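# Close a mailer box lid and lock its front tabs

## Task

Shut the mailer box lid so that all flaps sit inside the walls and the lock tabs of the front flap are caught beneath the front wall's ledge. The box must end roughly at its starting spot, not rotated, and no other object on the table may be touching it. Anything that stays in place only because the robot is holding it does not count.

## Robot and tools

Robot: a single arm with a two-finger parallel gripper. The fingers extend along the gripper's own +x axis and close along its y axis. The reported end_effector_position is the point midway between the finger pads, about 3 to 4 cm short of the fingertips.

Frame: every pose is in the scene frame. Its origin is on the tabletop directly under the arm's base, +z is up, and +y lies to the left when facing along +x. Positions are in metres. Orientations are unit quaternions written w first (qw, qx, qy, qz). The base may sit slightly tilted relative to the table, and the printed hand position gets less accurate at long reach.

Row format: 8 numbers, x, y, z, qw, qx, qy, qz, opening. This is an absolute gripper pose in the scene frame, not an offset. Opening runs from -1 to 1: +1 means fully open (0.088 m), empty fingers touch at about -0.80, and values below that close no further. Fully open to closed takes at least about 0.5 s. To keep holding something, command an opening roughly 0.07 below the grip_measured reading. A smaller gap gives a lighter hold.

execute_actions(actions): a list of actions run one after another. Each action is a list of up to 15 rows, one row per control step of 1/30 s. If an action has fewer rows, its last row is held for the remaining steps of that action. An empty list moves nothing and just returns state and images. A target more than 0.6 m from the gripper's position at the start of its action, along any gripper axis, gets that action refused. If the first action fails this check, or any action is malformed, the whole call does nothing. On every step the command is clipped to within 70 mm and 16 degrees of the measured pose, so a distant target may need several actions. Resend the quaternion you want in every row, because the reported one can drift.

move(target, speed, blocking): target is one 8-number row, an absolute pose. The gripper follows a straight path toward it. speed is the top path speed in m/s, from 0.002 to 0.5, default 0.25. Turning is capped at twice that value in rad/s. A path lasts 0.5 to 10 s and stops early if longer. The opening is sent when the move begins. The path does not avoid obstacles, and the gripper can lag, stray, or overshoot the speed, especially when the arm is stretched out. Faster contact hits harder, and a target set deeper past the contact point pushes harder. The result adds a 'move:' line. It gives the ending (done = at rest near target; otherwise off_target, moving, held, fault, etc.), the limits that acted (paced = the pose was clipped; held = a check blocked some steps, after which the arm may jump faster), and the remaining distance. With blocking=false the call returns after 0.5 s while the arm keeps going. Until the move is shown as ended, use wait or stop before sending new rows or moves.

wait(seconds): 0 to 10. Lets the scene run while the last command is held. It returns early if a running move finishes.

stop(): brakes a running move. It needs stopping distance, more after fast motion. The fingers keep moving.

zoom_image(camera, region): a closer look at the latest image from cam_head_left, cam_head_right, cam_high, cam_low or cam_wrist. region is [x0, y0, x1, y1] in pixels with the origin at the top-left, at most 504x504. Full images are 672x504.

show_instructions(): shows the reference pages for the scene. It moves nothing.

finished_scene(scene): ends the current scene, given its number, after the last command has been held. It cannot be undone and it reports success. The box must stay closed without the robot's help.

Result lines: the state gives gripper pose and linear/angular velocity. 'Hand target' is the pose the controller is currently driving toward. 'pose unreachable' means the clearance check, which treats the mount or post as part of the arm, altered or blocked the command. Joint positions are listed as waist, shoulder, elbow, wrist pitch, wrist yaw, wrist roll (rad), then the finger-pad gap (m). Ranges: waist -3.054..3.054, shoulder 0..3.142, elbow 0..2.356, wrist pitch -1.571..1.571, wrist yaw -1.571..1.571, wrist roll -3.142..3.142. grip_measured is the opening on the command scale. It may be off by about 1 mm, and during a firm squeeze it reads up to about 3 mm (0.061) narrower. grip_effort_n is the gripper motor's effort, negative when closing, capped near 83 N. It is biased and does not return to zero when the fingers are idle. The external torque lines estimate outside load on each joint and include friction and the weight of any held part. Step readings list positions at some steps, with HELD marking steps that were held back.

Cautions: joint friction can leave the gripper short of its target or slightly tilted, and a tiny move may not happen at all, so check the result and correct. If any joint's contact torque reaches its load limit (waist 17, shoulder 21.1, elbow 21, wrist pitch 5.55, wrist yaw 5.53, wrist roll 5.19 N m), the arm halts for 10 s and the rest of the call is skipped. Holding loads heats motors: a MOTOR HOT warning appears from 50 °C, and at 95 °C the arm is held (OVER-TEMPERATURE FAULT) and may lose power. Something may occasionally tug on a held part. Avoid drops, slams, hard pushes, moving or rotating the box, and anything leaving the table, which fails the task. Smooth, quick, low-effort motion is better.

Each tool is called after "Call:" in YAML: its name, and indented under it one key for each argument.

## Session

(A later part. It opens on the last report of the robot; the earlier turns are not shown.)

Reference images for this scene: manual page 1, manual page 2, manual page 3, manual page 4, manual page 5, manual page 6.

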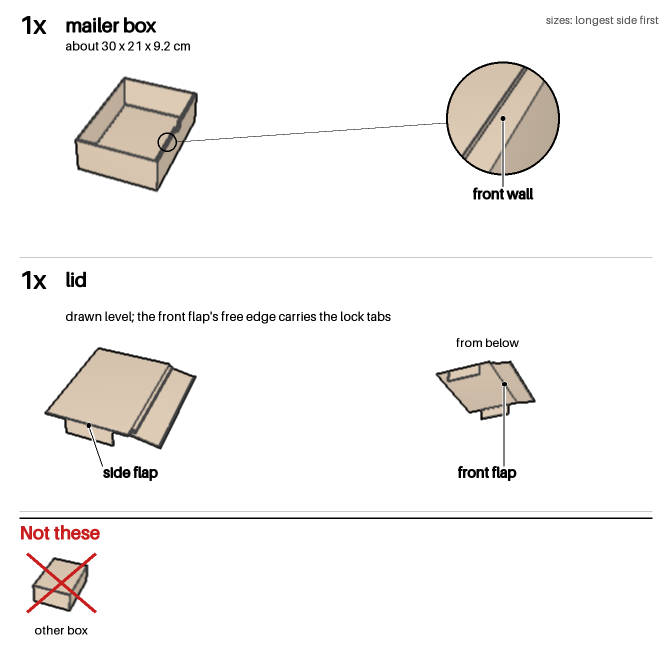

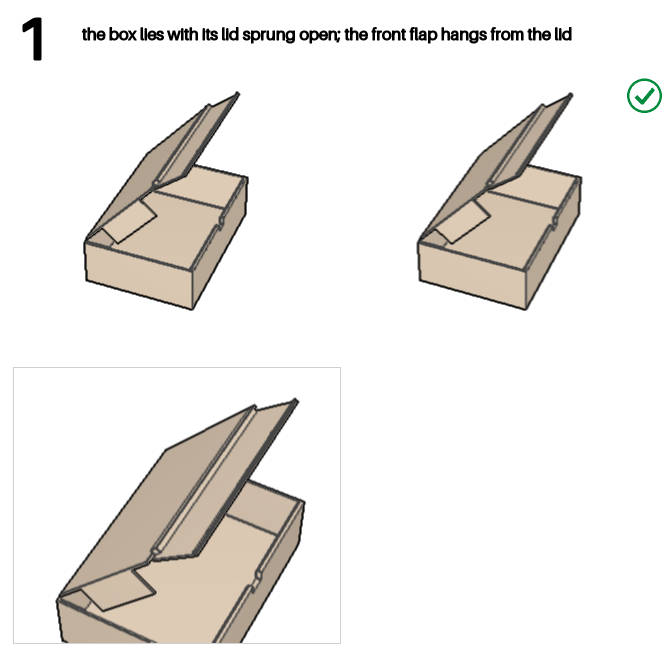

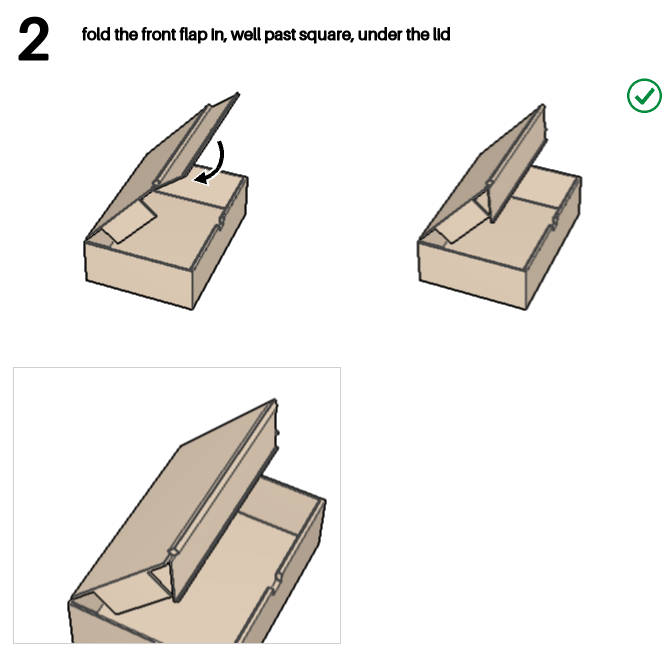

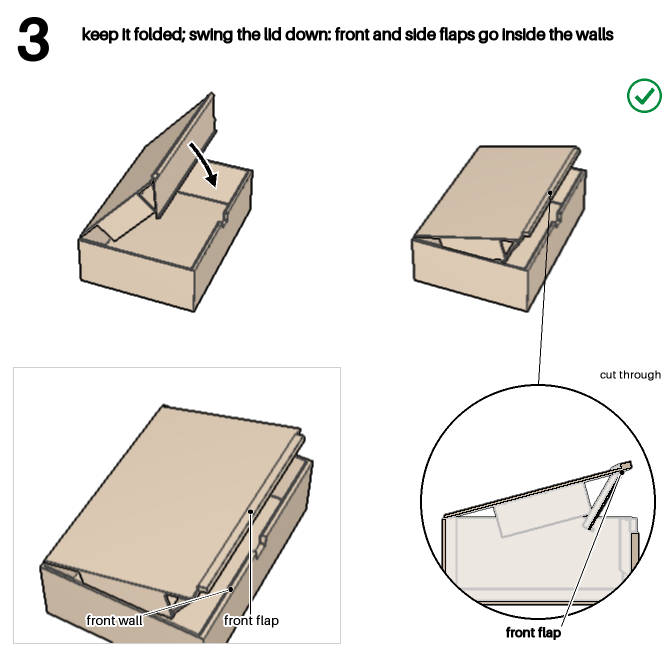

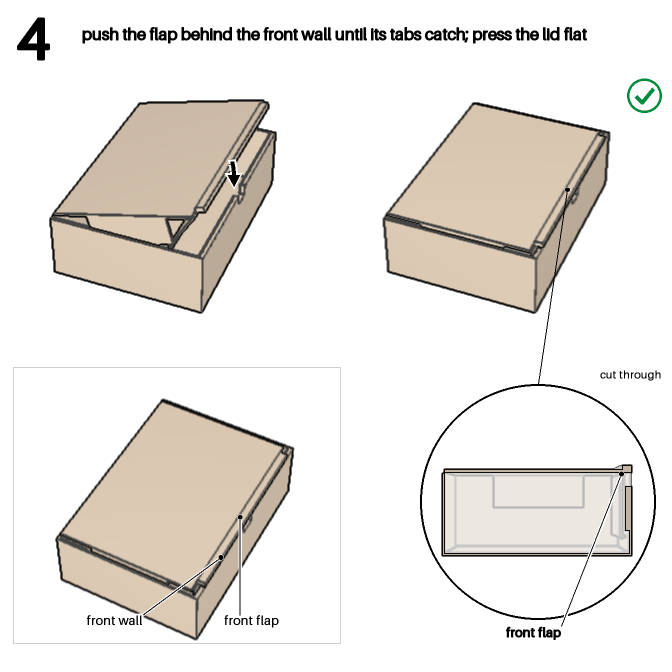

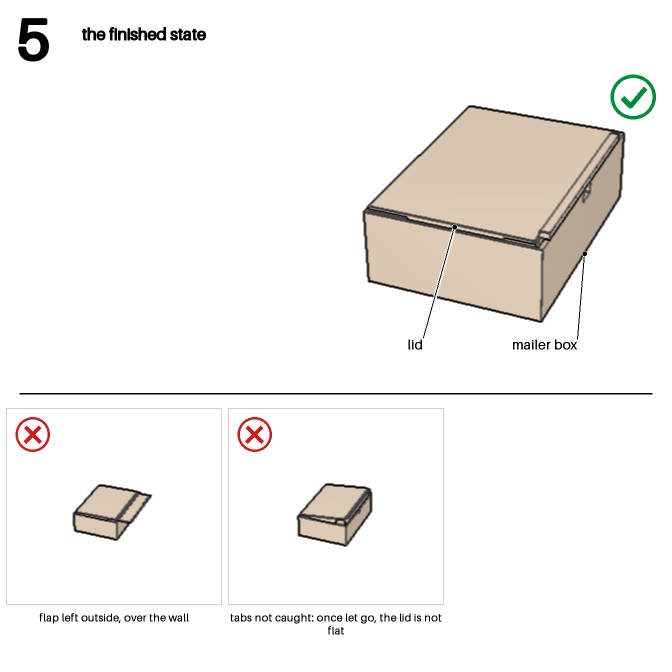

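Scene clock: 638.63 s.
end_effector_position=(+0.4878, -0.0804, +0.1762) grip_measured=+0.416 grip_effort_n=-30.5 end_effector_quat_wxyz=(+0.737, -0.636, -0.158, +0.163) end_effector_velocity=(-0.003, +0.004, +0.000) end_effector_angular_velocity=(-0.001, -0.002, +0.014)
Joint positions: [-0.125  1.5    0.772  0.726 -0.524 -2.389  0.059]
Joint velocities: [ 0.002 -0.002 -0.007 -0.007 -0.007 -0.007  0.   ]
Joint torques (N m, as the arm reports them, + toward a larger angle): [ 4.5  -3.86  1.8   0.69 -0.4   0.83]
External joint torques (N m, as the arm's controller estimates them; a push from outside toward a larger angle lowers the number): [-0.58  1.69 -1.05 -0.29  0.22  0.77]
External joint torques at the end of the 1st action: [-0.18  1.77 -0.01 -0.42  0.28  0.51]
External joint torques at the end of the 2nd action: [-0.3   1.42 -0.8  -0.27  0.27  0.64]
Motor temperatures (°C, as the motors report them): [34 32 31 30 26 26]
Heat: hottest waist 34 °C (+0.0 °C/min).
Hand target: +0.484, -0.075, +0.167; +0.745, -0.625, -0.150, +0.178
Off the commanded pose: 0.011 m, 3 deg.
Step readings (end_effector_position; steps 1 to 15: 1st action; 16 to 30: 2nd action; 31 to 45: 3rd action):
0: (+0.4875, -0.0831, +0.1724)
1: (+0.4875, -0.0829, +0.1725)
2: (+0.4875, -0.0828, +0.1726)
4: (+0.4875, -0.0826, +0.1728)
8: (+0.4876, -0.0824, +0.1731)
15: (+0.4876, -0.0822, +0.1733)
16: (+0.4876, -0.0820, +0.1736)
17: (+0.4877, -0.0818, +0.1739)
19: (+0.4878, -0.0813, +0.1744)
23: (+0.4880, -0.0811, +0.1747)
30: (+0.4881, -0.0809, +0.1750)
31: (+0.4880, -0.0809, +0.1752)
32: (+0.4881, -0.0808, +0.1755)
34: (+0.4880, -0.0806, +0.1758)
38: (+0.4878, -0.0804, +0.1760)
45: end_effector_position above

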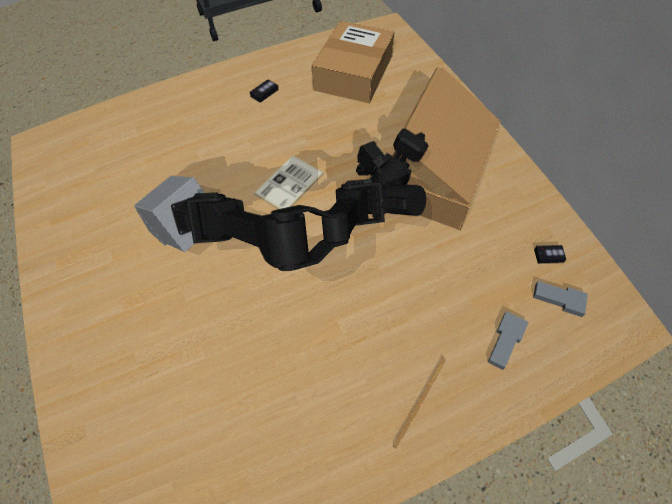

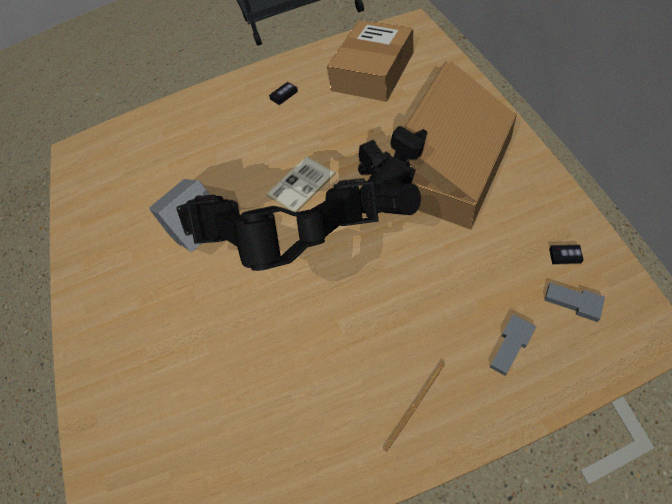

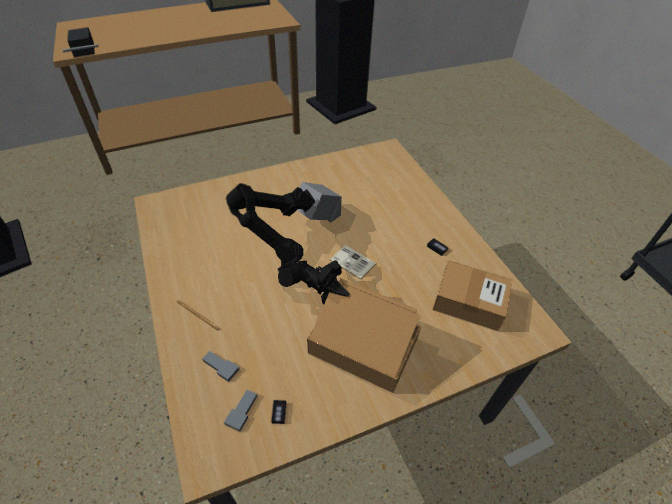

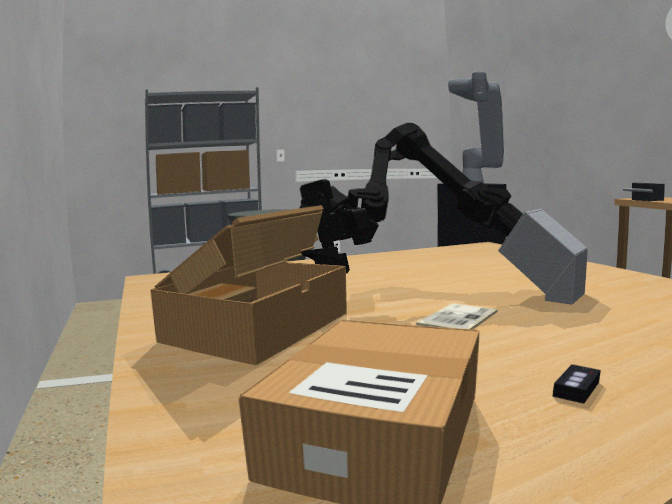

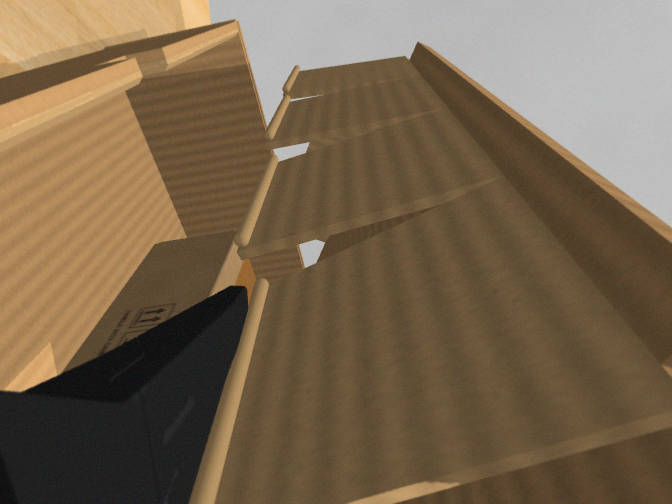

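Call:
execute_actions:
  actions:
    - [[0.485,-0.077,0.165,0.771,-0.592,-0.142,0.185,0.39]]
    - [[0.486,-0.078,0.163,0.796,-0.558,-0.134,0.191,0.36]]
    - [[0.486,-0.079,0.162,0.820,-0.522,-0.125,0.197,0.33]]

Scene clock: 643.80 s.
end_effector_position=(+0.4890, -0.0805, +0.1827) grip_measured=+0.412 grip_effort_n=-83.5 end_effector_quat_wxyz=(+0.808, -0.541, -0.154, +0.176) end_effector_velocity=(-0.003, +0.002, -0.001) end_effector_angular_velocity=(-0.002, +0.001, +0.011)
Joint positions: [-0.123  1.5    0.781  0.728 -0.554 -2.145  0.059]
Joint velocities: [-0.002 -0.002 -0.007 -0.007 -0.007 -0.007  0.   ]
Joint torques (N m, as the arm reports them, + toward a larger angle): [ 2.62 -3.05  2.26  0.19  0.08  1.49]
External joint torques (N m, as the arm's controller estimates them; a push from outside toward a larger angle lowers the number): [-2.42  2.41 -0.51 -0.76  0.69  1.43]
External joint torques at the end of the 1st action: [-1.19  2.15 -0.15 -0.69  0.16  0.98]
External joint torques at the end of the 2nd action: [-1.85  2.61  0.04 -0.62  0.36  1.17]
Motor temperatures (°C, as the motors report them): [34 32 31 29 26 26]
Heat: hottest waist 34 °C (+1.0 °C/min).
Hand target: +0.485, -0.079, +0.162; +0.820, -0.522, -0.125, +0.197
Off the commanded pose: 0.021 m, 5 deg.
Step readings (end_effector_position; steps 1 to 15: 1st action; 16 to 30: 2nd action; 31 to 45: 3rd action):
0: (+0.4878, -0.0805, +0.1762)
1: (+0.4878, -0.0805, +0.1762)
2: (+0.4878, -0.0802, +0.1765)
4: (+0.4878, -0.0801, +0.1767)
8: (+0.4876, -0.0798, +0.1772)
15: (+0.4876, -0.0797, +0.1774)
16: (+0.4875, -0.0796, +0.1775)
17: (+0.4875, -0.0796, +0.1779)
19: (+0.4877, -0.0797, +0.1785)
23: (+0.4879, -0.0798, +0.1792)
30: (+0.4881, -0.0800, +0.1797)
31: (+0.4881, -0.0799, +0.1799)
32: (+0.4880, -0.0798, +0.1803)
34: (+0.4884, -0.0803, +0.1812)
38: (+0.4890, -0.0806, +0.1825)
45: end_effector_position above

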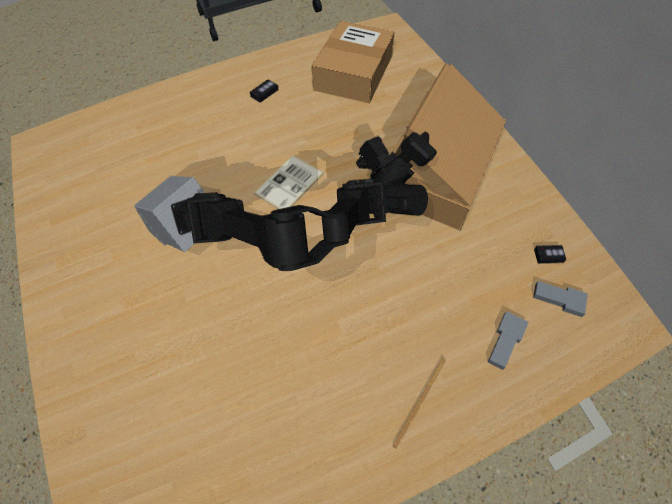

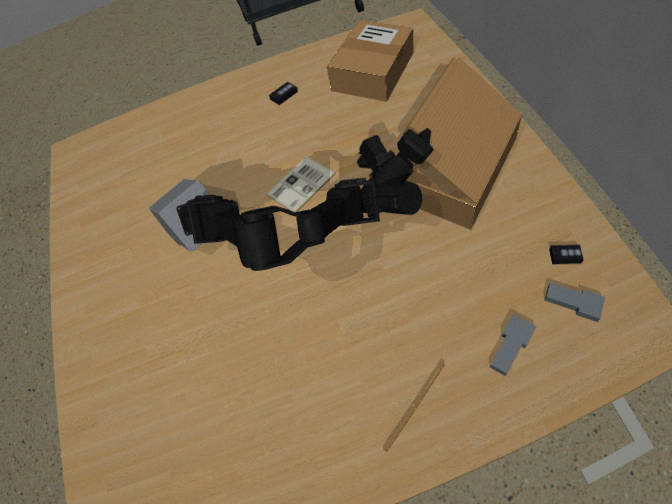

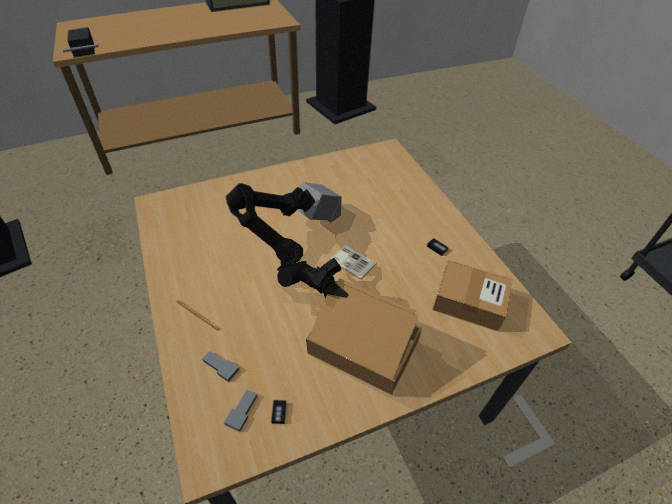

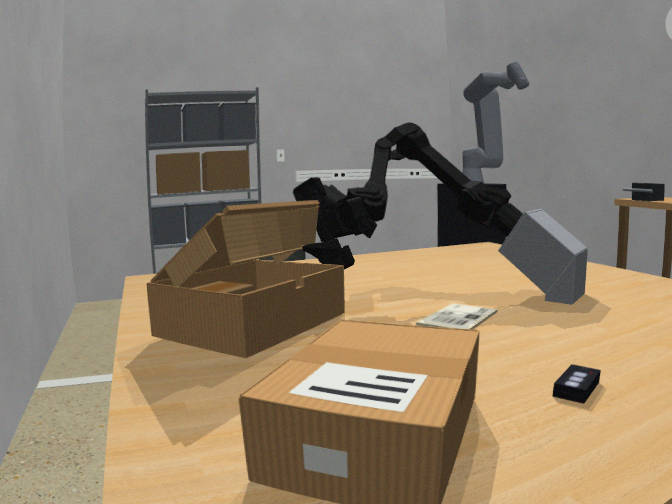

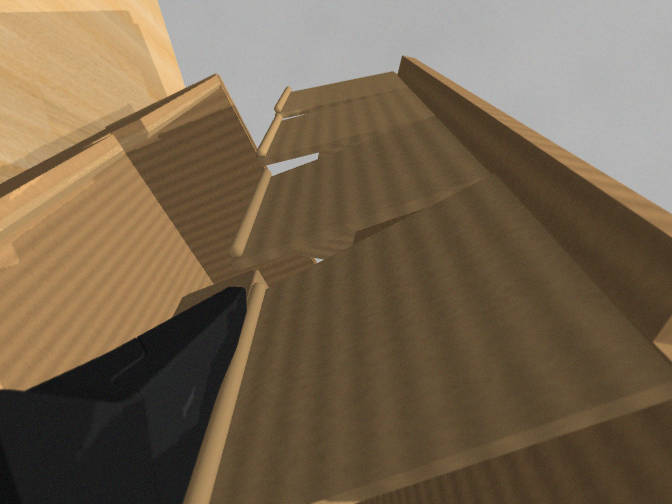

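Call:
execute_actions:
  actions:
    - [[0.485,-0.076,0.164,0.842,-0.486,-0.117,0.202,0.33]]
    - [[0.484,-0.074,0.164,0.862,-0.449,-0.108,0.207,0.33]]
    - [[0.484,-0.074,0.164,0.880,-0.411,-0.098,0.211,0.33]]

Scene clock: 658.70 s.
end_effector_position=(+0.4904, -0.0819, +0.1965) grip_measured=+0.478 grip_effort_n=-83.5 end_effector_quat_wxyz=(+0.867, -0.442, -0.144, +0.179) end_effector_velocity=(-0.001, -0.000, +0.006) end_effector_angular_velocity=(+0.038, -0.010, +0.009)
Joint positions: [-0.1    1.487  0.779  0.754 -0.551 -1.898  0.062]
Joint velocities: [ 0.002 -0.007 -0.002  0.007 -0.022  0.037  0.   ]
Joint torques (N m, as the arm reports them, + toward a larger angle): [ 1.95 -1.84  0.14 -0.37  0.62  2.  ]
External joint torques (N m, as the arm's controller estimates them; a push from outside toward a larger angle lowers the number): [-3.17  3.67 -2.88 -1.39  1.23  1.94]
External joint torques at the end of the 1st action: [-2.4   2.56 -1.64 -0.93  1.01  1.53]
External joint torques at the end of the 2nd action: [-2.78  3.   -2.41 -1.15  1.14  1.65]
Motor temperatures (°C, as the motors report them): [33 31 31 29 25 28]
Heat: hottest waist 33 °C (-1.0 °C/min).
Hand target: +0.483, -0.074, +0.165; +0.881, -0.412, -0.098, +0.211
Off the commanded pose: 0.034 m, 8 deg.
Step readings (end_effector_position; steps 1 to 15: 1st action; 16 to 30: 2nd action; 31 to 45: 3rd action):
0: (+0.4889, -0.0805, +0.1827)
1: (+0.4890, -0.0805, +0.1831)
2: (+0.4892, -0.0801, +0.1840)
4: (+0.4894, -0.0797, +0.1856)
8: (+0.4896, -0.0800, +0.1870)
15: (+0.4898, -0.0804, +0.1878)
16: (+0.4899, -0.0805, +0.1880)
17: (+0.4899, -0.0801, +0.1887)
19: (+0.4901, -0.0800, +0.1897)
23: (+0.4902, -0.0805, +0.1911)
30: (+0.4902, -0.0809, +0.1919)
31: (+0.4902, -0.0807, +0.1920)
32: (+0.4902, -0.0805, +0.1927)
34: (+0.4902, -0.0807, +0.1939)
38: (+0.4904, -0.0814, +0.1956)
45: end_effector_position above

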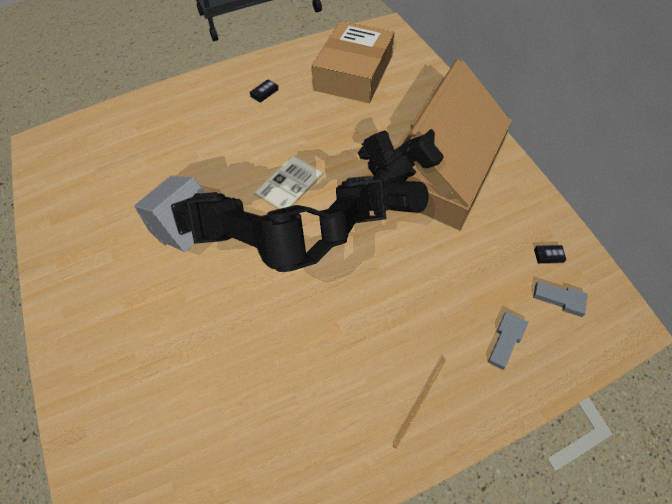

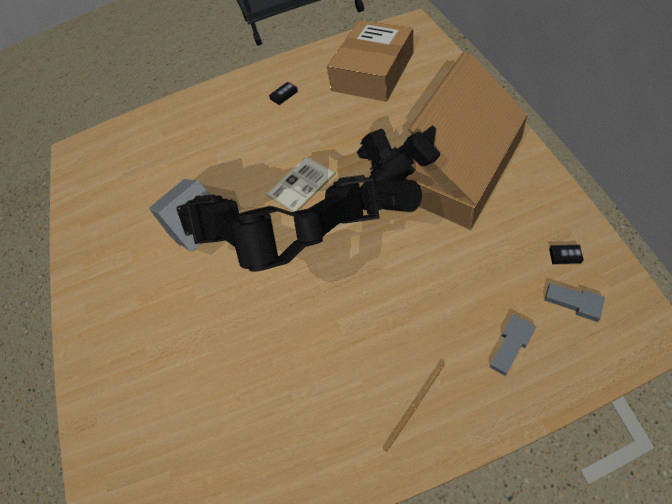

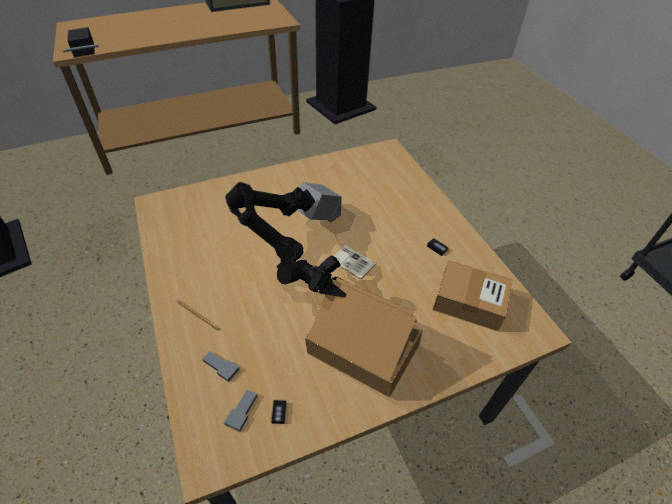

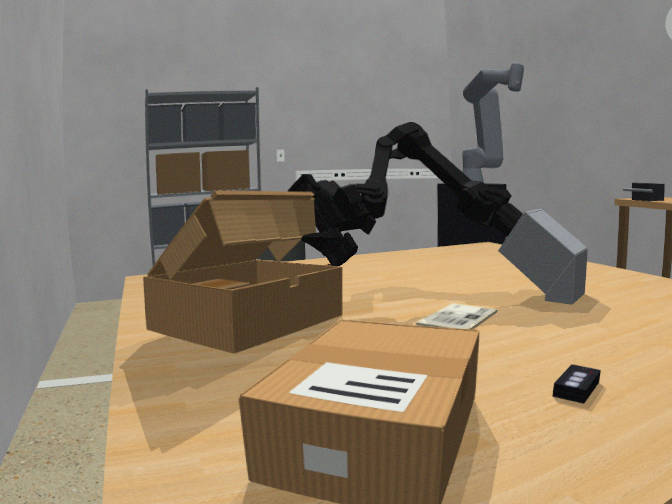

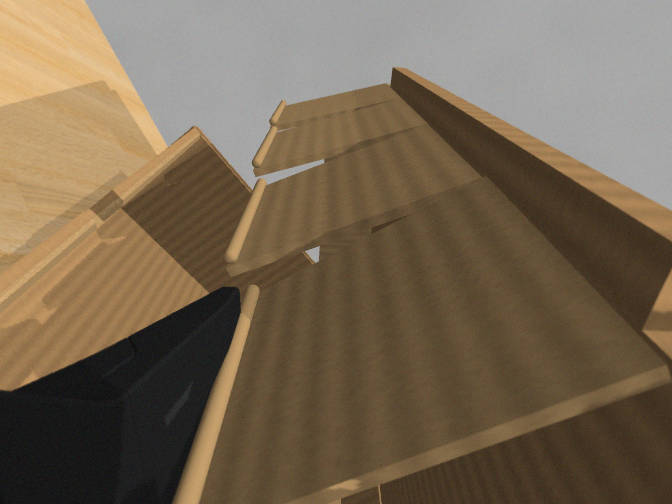

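Call:
execute_actions:
  actions:
    - [[0.485,-0.076,0.166,0.842,-0.486,-0.117,0.202,0.38]]
    - [[0.485,-0.077,0.164,0.796,-0.558,-0.134,0.191,0.40]]
    - [[0.485,-0.077,0.160,0.745,-0.625,-0.150,0.178,0.41]]
    - [[0.481,-0.079,0.155,0.745,-0.625,-0.150,0.178,0.42]]
    - [[0.475,-0.083,0.153,0.745,-0.625,-0.150,0.178,0.42]]
    - [[0.469,-0.087,0.151,0.745,-0.625,-0.150,0.178,0.42]]
    - [[0.463,-0.091,0.149,0.745,-0.625,-0.150,0.178,0.42]]

Scene clock: 676.73 s.
end_effector_position=(+0.4679, -0.0894, +0.1644) grip_measured=+0.418 grip_effort_n=15.6 end_effector_quat_wxyz=(+0.745, -0.624, -0.171, +0.165) end_effector_velocity=(-0.003, +0.003, -0.002) end_effector_angular_velocity=(+0.005, +0.000, +0.023)
Joint positions: [-0.206  1.468  0.714  0.749 -0.634 -2.366  0.059]
Joint velocities: [-0.007 -0.002 -0.002 -0.022 -0.022 -0.007 -0.   ]
Joint torques (N m, as the arm reports them, + toward a larger angle): [ 2.2  -4.31  1.19  0.49 -0.06 -0.14]
External joint torques (N m, as the arm's controller estimates them; a push from outside toward a larger angle lowers the number): [-2.43  1.2  -1.35 -0.45  0.56 -0.2 ]
External joint torques at the end of the 3rd action: [-1.5   2.9  -0.67 -0.04  0.23 -0.51]
External joint torques at the end of the 4th action: [-2.23  2.59 -1.12 -0.13  0.38 -0.5 ]
External joint torques at the end of the 5th action: [-1.69  1.42 -1.14 -0.28  0.19 -0.18]
External joint torques at the end of the 6th action: [-1.99  1.   -1.47 -0.36  0.43 -0.2 ]
Motor temperatures (°C, as the motors report them): [32 31 30 29 25 30]
Heat: hottest waist 32 °C (-2.0 °C/min).
Hand target: +0.463, -0.091, +0.149; +0.745, -0.625, -0.150, +0.178
Off the commanded pose: 0.016 m, 3 deg.
Step readings (end_effector_position; steps 1 to 15: 1st action; 16 to 30: 2nd action; 31 to 45: 3rd action; 46 to 60: 4th action; 61 to 75: 5th action; 76 to 90: 6th action; 91 to 105: 7th action):
0: (+0.4904, -0.0820, +0.1968)
1: (+0.4904, -0.0822, +0.1967)
2: (+0.4902, -0.0822, +0.1954)
4: (+0.4895, -0.0817, +0.1926)
8: (+0.4890, -0.0815, +0.1906)
15: (+0.4890, -0.0816, +0.1900)
16: (+0.4890, -0.0817, +0.1893)
17: (+0.4890, -0.0823, +0.1880)
19: (+0.4889, -0.0824, +0.1859)
23: (+0.4888, -0.0824, +0.1840)
30: (+0.4888, -0.0823, +0.1830)
31: (+0.4887, -0.0822, +0.1822)
32: (+0.4887, -0.0826, +0.1806)
34: (+0.4881, -0.0817, +0.1769)
38: (+0.4880, -0.0814, +0.1750)
45: (+0.4877, -0.0807, +0.1744)
46: (+0.4874, -0.0806, +0.1744)
47: (+0.4868, -0.0806, +0.1742)
49: (+0.4861, -0.0811, +0.1738)
53: (+0.4855, -0.0812, +0.1738)
60: (+0.4851, -0.0812, +0.1737)
61: (+0.4847, -0.0812, +0.1736)
62: (+0.4838, -0.0814, +0.1736)
64: (+0.4824, -0.0831, +0.1708)
68: (+0.4799, -0.0838, +0.1655)
75: (+0.4794, -0.0840, +0.1648)
76: (+0.4789, -0.0841, +0.1649)
77: (+0.4779, -0.0847, +0.1647)
79: (+0.4761, -0.0855, +0.1647)
83: (+0.4747, -0.0860, +0.1647)
90: (+0.4741, -0.0863, +0.1646)
91: (+0.4734, -0.0866, +0.1646)
92: (+0.4722, -0.0871, +0.1645)
94: (+0.4702, -0.0882, +0.1646)
98: (+0.4686, -0.0889, +0.1645)
105: end_effector_position above

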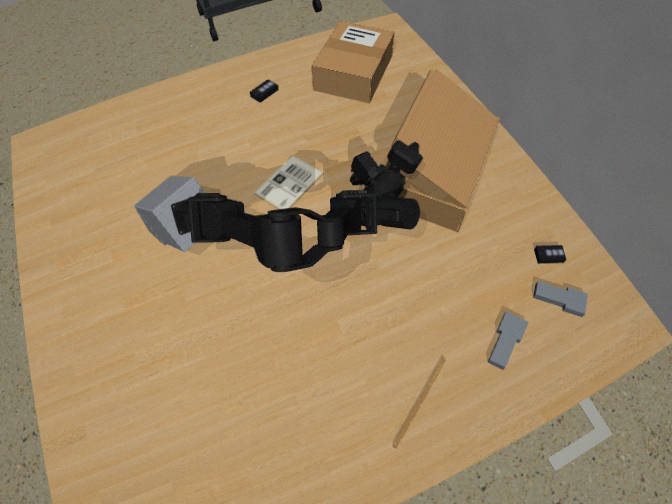

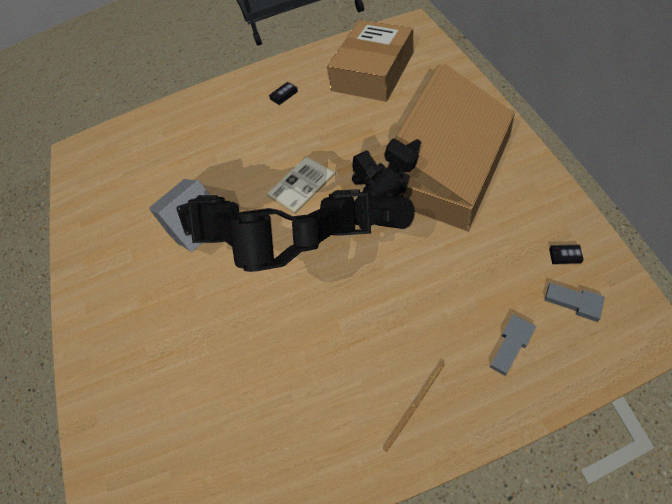

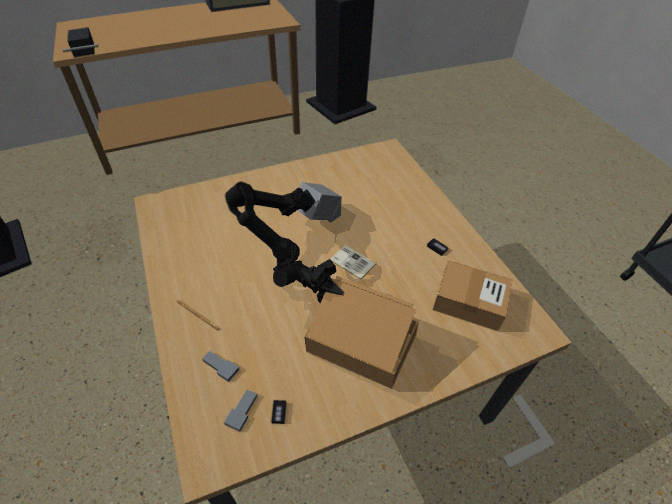

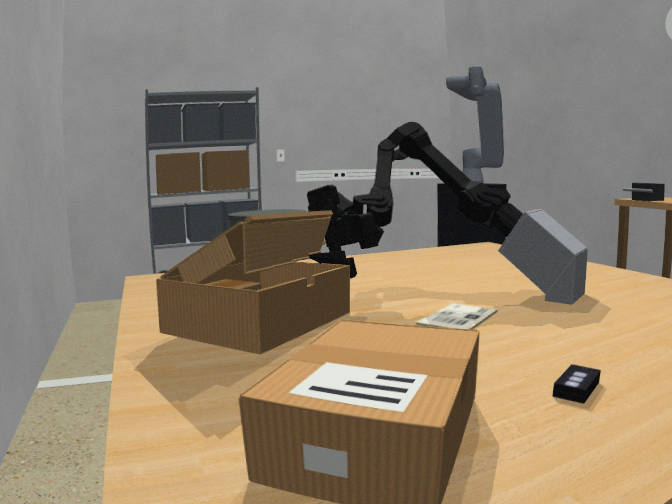

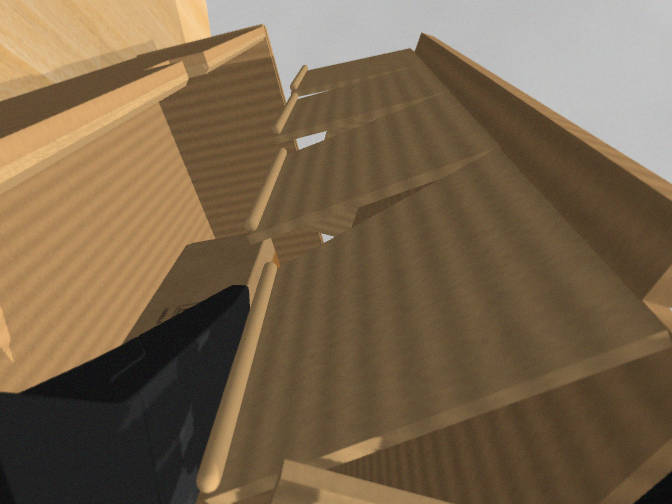

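Call:
execute_actions:
  actions:
    - [[0.463,-0.090,0.160,0.755,-0.612,-0.147,0.181,0.41]]
    - [[0.458,-0.090,0.160,0.771,-0.592,-0.142,0.185,0.40]]
    - [[0.453,-0.091,0.158,0.786,-0.571,-0.137,0.189,0.39]]

Scene clock: 684.70 s.
end_effector_position=(+0.4568, -0.0911, +0.1662) grip_measured=+0.398 grip_effort_n=-46.3 end_effector_quat_wxyz=(+0.780, -0.580, -0.149, +0.180) end_effector_velocity=(-0.004, +0.005, -0.003) end_effector_angular_velocity=(+0.016, +0.018, +0.021)
Joint positions: [-0.206  1.413  0.672  0.724 -0.611 -2.251  0.059]
Joint velocities: [-0.002 -0.002 -0.007 -0.022 -0.007  0.007 -0.   ]
Joint torques (N m, as the arm reports them, + toward a larger angle): [ 3.14 -4.51  1.55  0.74 -0.51  0.74]
External joint torques (N m, as the arm's controller estimates them; a push from outside toward a larger angle lowers the number): [-1.22  0.8  -1.01 -0.19  0.12  0.68]
External joint torques at the end of the 1st action: [-0.41  0.49 -0.71 -0.39  0.37  0.23]
External joint torques at the end of the 2nd action: [-0.82  0.55 -0.69 -0.17  0.23  0.35]
Motor temperatures (°C, as the motors report them): [32 31 30 29 25 29]
Heat: hottest waist 32 °C (-2.0 °C/min).
Hand target: +0.453, -0.091, +0.158; +0.787, -0.571, -0.137, +0.189
Off the commanded pose: 0.009 m, 2 deg.
Step readings (end_effector_position; steps 1 to 15: 1st action; 16 to 30: 2nd action; 31 to 45: 3rd action):
0: (+0.4678, -0.0894, +0.1644)
1: (+0.4677, -0.0898, +0.1650)
2: (+0.4672, -0.0898, +0.1649)
4: (+0.4665, -0.0904, +0.1652)
8: (+0.4662, -0.0908, +0.1652)
15: (+0.4660, -0.0907, +0.1651)
16: (+0.4656, -0.0907, +0.1652)
17: (+0.4646, -0.0905, +0.1653)
19: (+0.4630, -0.0902, +0.1655)
23: (+0.4618, -0.0899, +0.1657)
30: (+0.4613, -0.0900, +0.1657)
31: (+0.4608, -0.0898, +0.1657)
32: (+0.4599, -0.0901, +0.1656)
34: (+0.4585, -0.0904, +0.1658)
38: (+0.4572, -0.0908, +0.1660)
45: end_effector_position above

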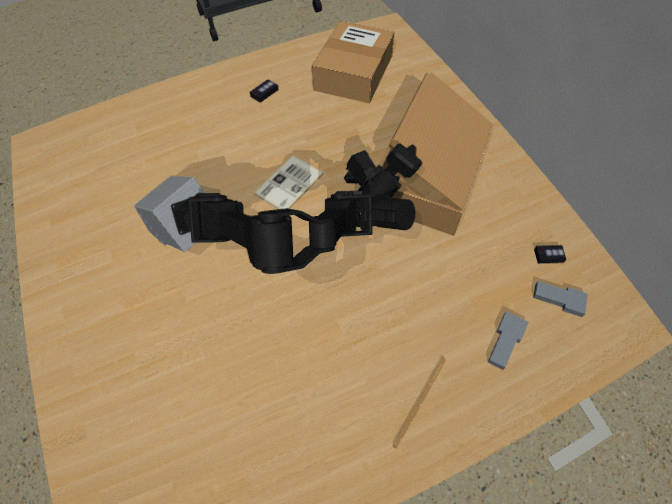

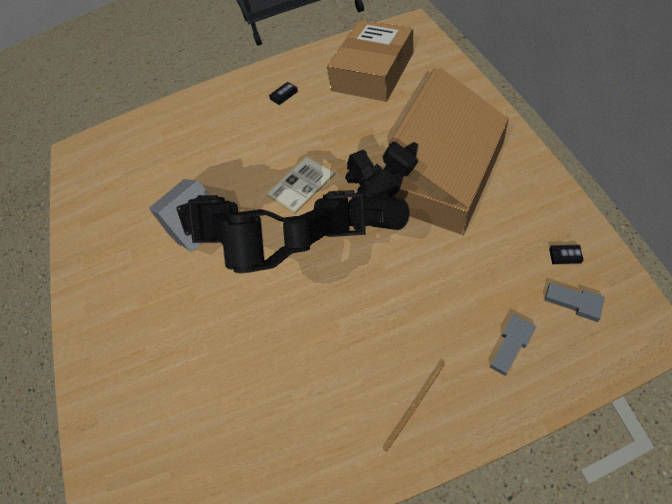

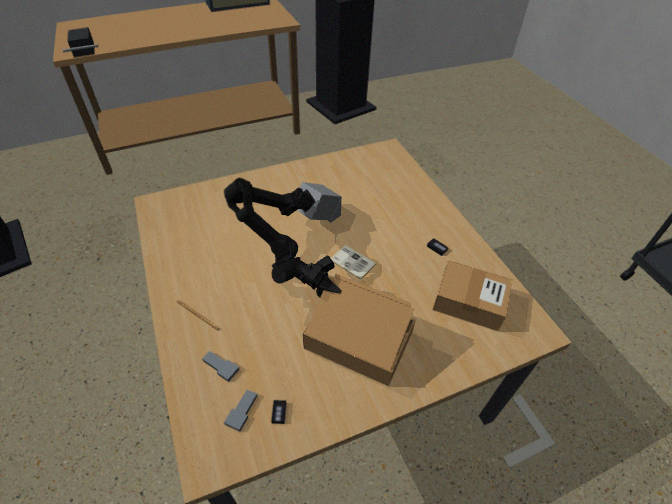

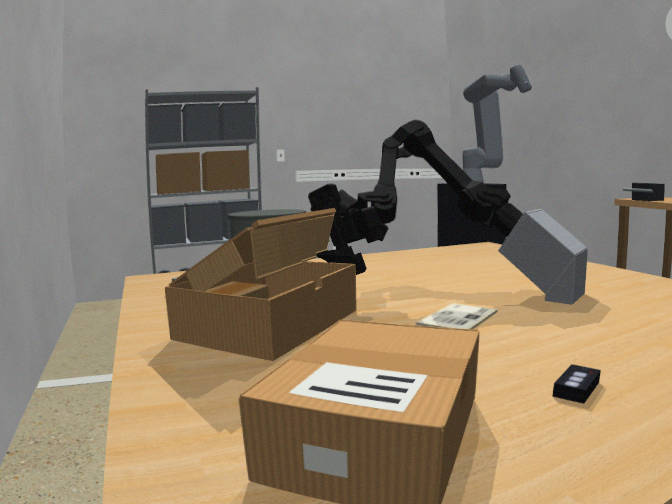

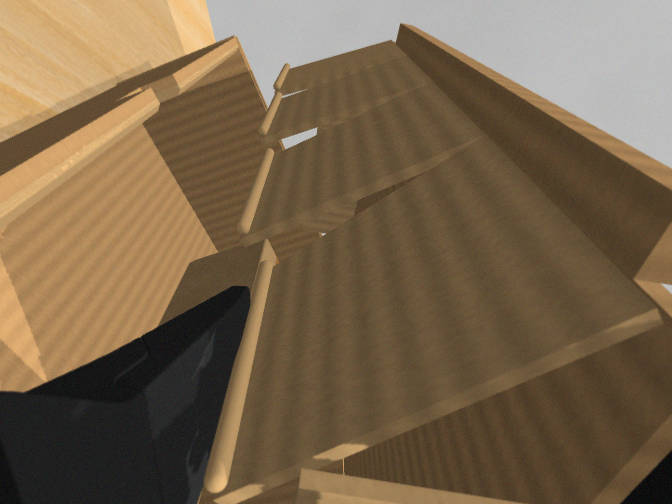

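Call:
execute_actions:
  actions:
    - [[0.458,-0.089,0.152,0.796,-0.558,-0.134,0.191,0.40]]
    - [[0.463,-0.086,0.150,0.811,-0.537,-0.129,0.194,0.40]]
    - [[0.468,-0.083,0.150,0.82,-0.522,-0.125,0.197,0.40]]
    - [[0.473,-0.080,0.150,0.82,-0.522,-0.125,0.197,0.40]]

Scene clock: 691.97 s.
end_effector_position=(+0.4745, -0.0846, +0.1681) grip_measured=+0.407 grip_effort_n=-37.9 end_effector_quat_wxyz=(+0.811, -0.537, -0.150, +0.177) end_effector_velocity=(+0.000, -0.000, -0.003) end_effector_angular_velocity=(-0.021, +0.002, -0.002)
Joint positions: [-0.178  1.49   0.726  0.773 -0.603 -2.136  0.059]
Joint velocities: [-0.002  0.002  0.002 -0.007  0.007 -0.022 -0.   ]
Joint torques (N m, as the arm reports them, + toward a larger angle): [ 3.43 -2.19  2.44  0.33  0.27  1.1 ]
External joint torques (N m, as the arm's controller estimates them; a push from outside toward a larger angle lowers the number): [-1.32  3.38 -0.22 -0.65  0.87  1.04]
External joint torques at the end of the 1st action: [-1.56  2.82  0.22 -0.31  0.36  0.81]
External joint torques at the end of the 2nd action: [-1.67  3.29 -0.04 -0.51  0.73  1.06]
External joint torques at the end of the 3rd action: [-1.58  3.22 -0.08 -0.58  0.77  1.14]
Motor temperatures (°C, as the motors report them): [32 31 30 28 25 29]
Heat: hottest waist 32 °C (-2.0 °C/min).
Hand target: +0.472, -0.080, +0.150; +0.820, -0.522, -0.125, +0.197
Off the commanded pose: 0.019 m, 4 deg.
Step readings (end_effector_position; steps 1 to 15: 1st action; 16 to 30: 2nd action; 31 to 45: 3rd action; 46 to 60: 4th action):
0: (+0.4567, -0.0910, +0.1662)
1: (+0.4568, -0.0911, +0.1663)
2: (+0.4570, -0.0911, +0.1665)
4: (+0.4574, -0.0906, +0.1661)
8: (+0.4584, -0.0904, +0.1660)
15: (+0.4590, -0.0903, +0.1660)
16: (+0.4594, -0.0901, +0.1659)
17: (+0.4604, -0.0899, +0.1662)
19: (+0.4624, -0.0895, +0.1665)
23: (+0.4638, -0.0891, +0.1668)
30: (+0.4644, -0.0889, +0.1671)
31: (+0.4647, -0.0885, +0.1670)
32: (+0.4657, -0.0881, +0.1672)
34: (+0.4676, -0.0877, +0.1676)
38: (+0.4691, -0.0873, +0.1679)
45: (+0.4697, -0.0871, +0.1682)
46: (+0.4702, -0.0867, +0.1681)
47: (+0.4712, -0.0864, +0.1683)
49: (+0.4728, -0.0857, +0.1682)
53: (+0.4740, -0.0850, +0.1681)
60: end_effector_position above

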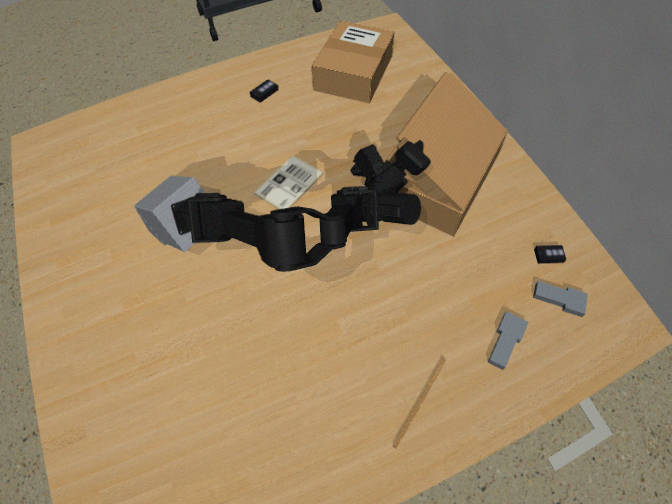

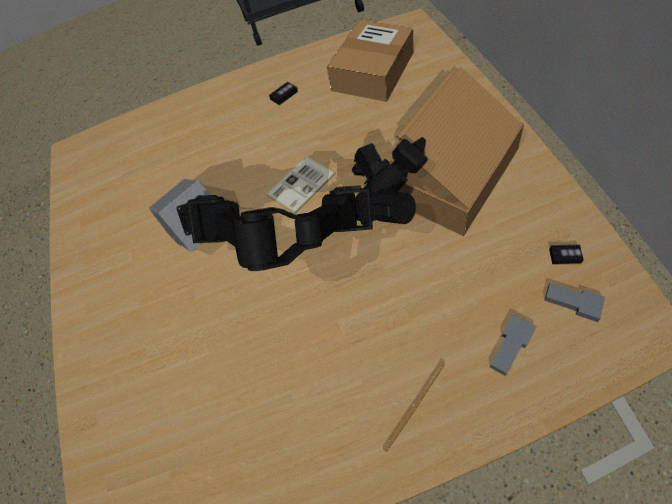

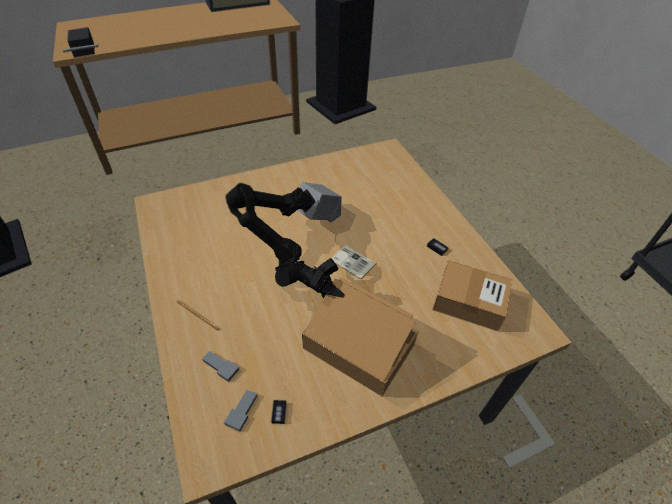

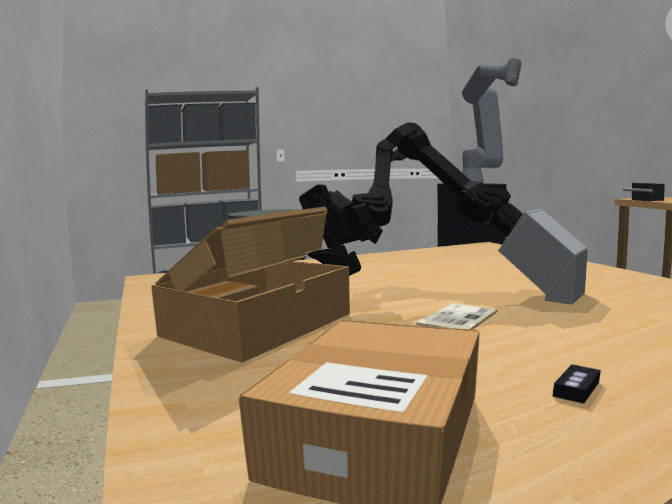

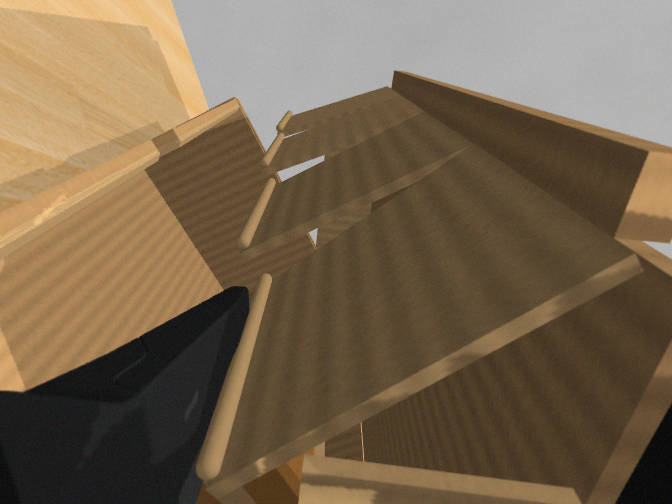

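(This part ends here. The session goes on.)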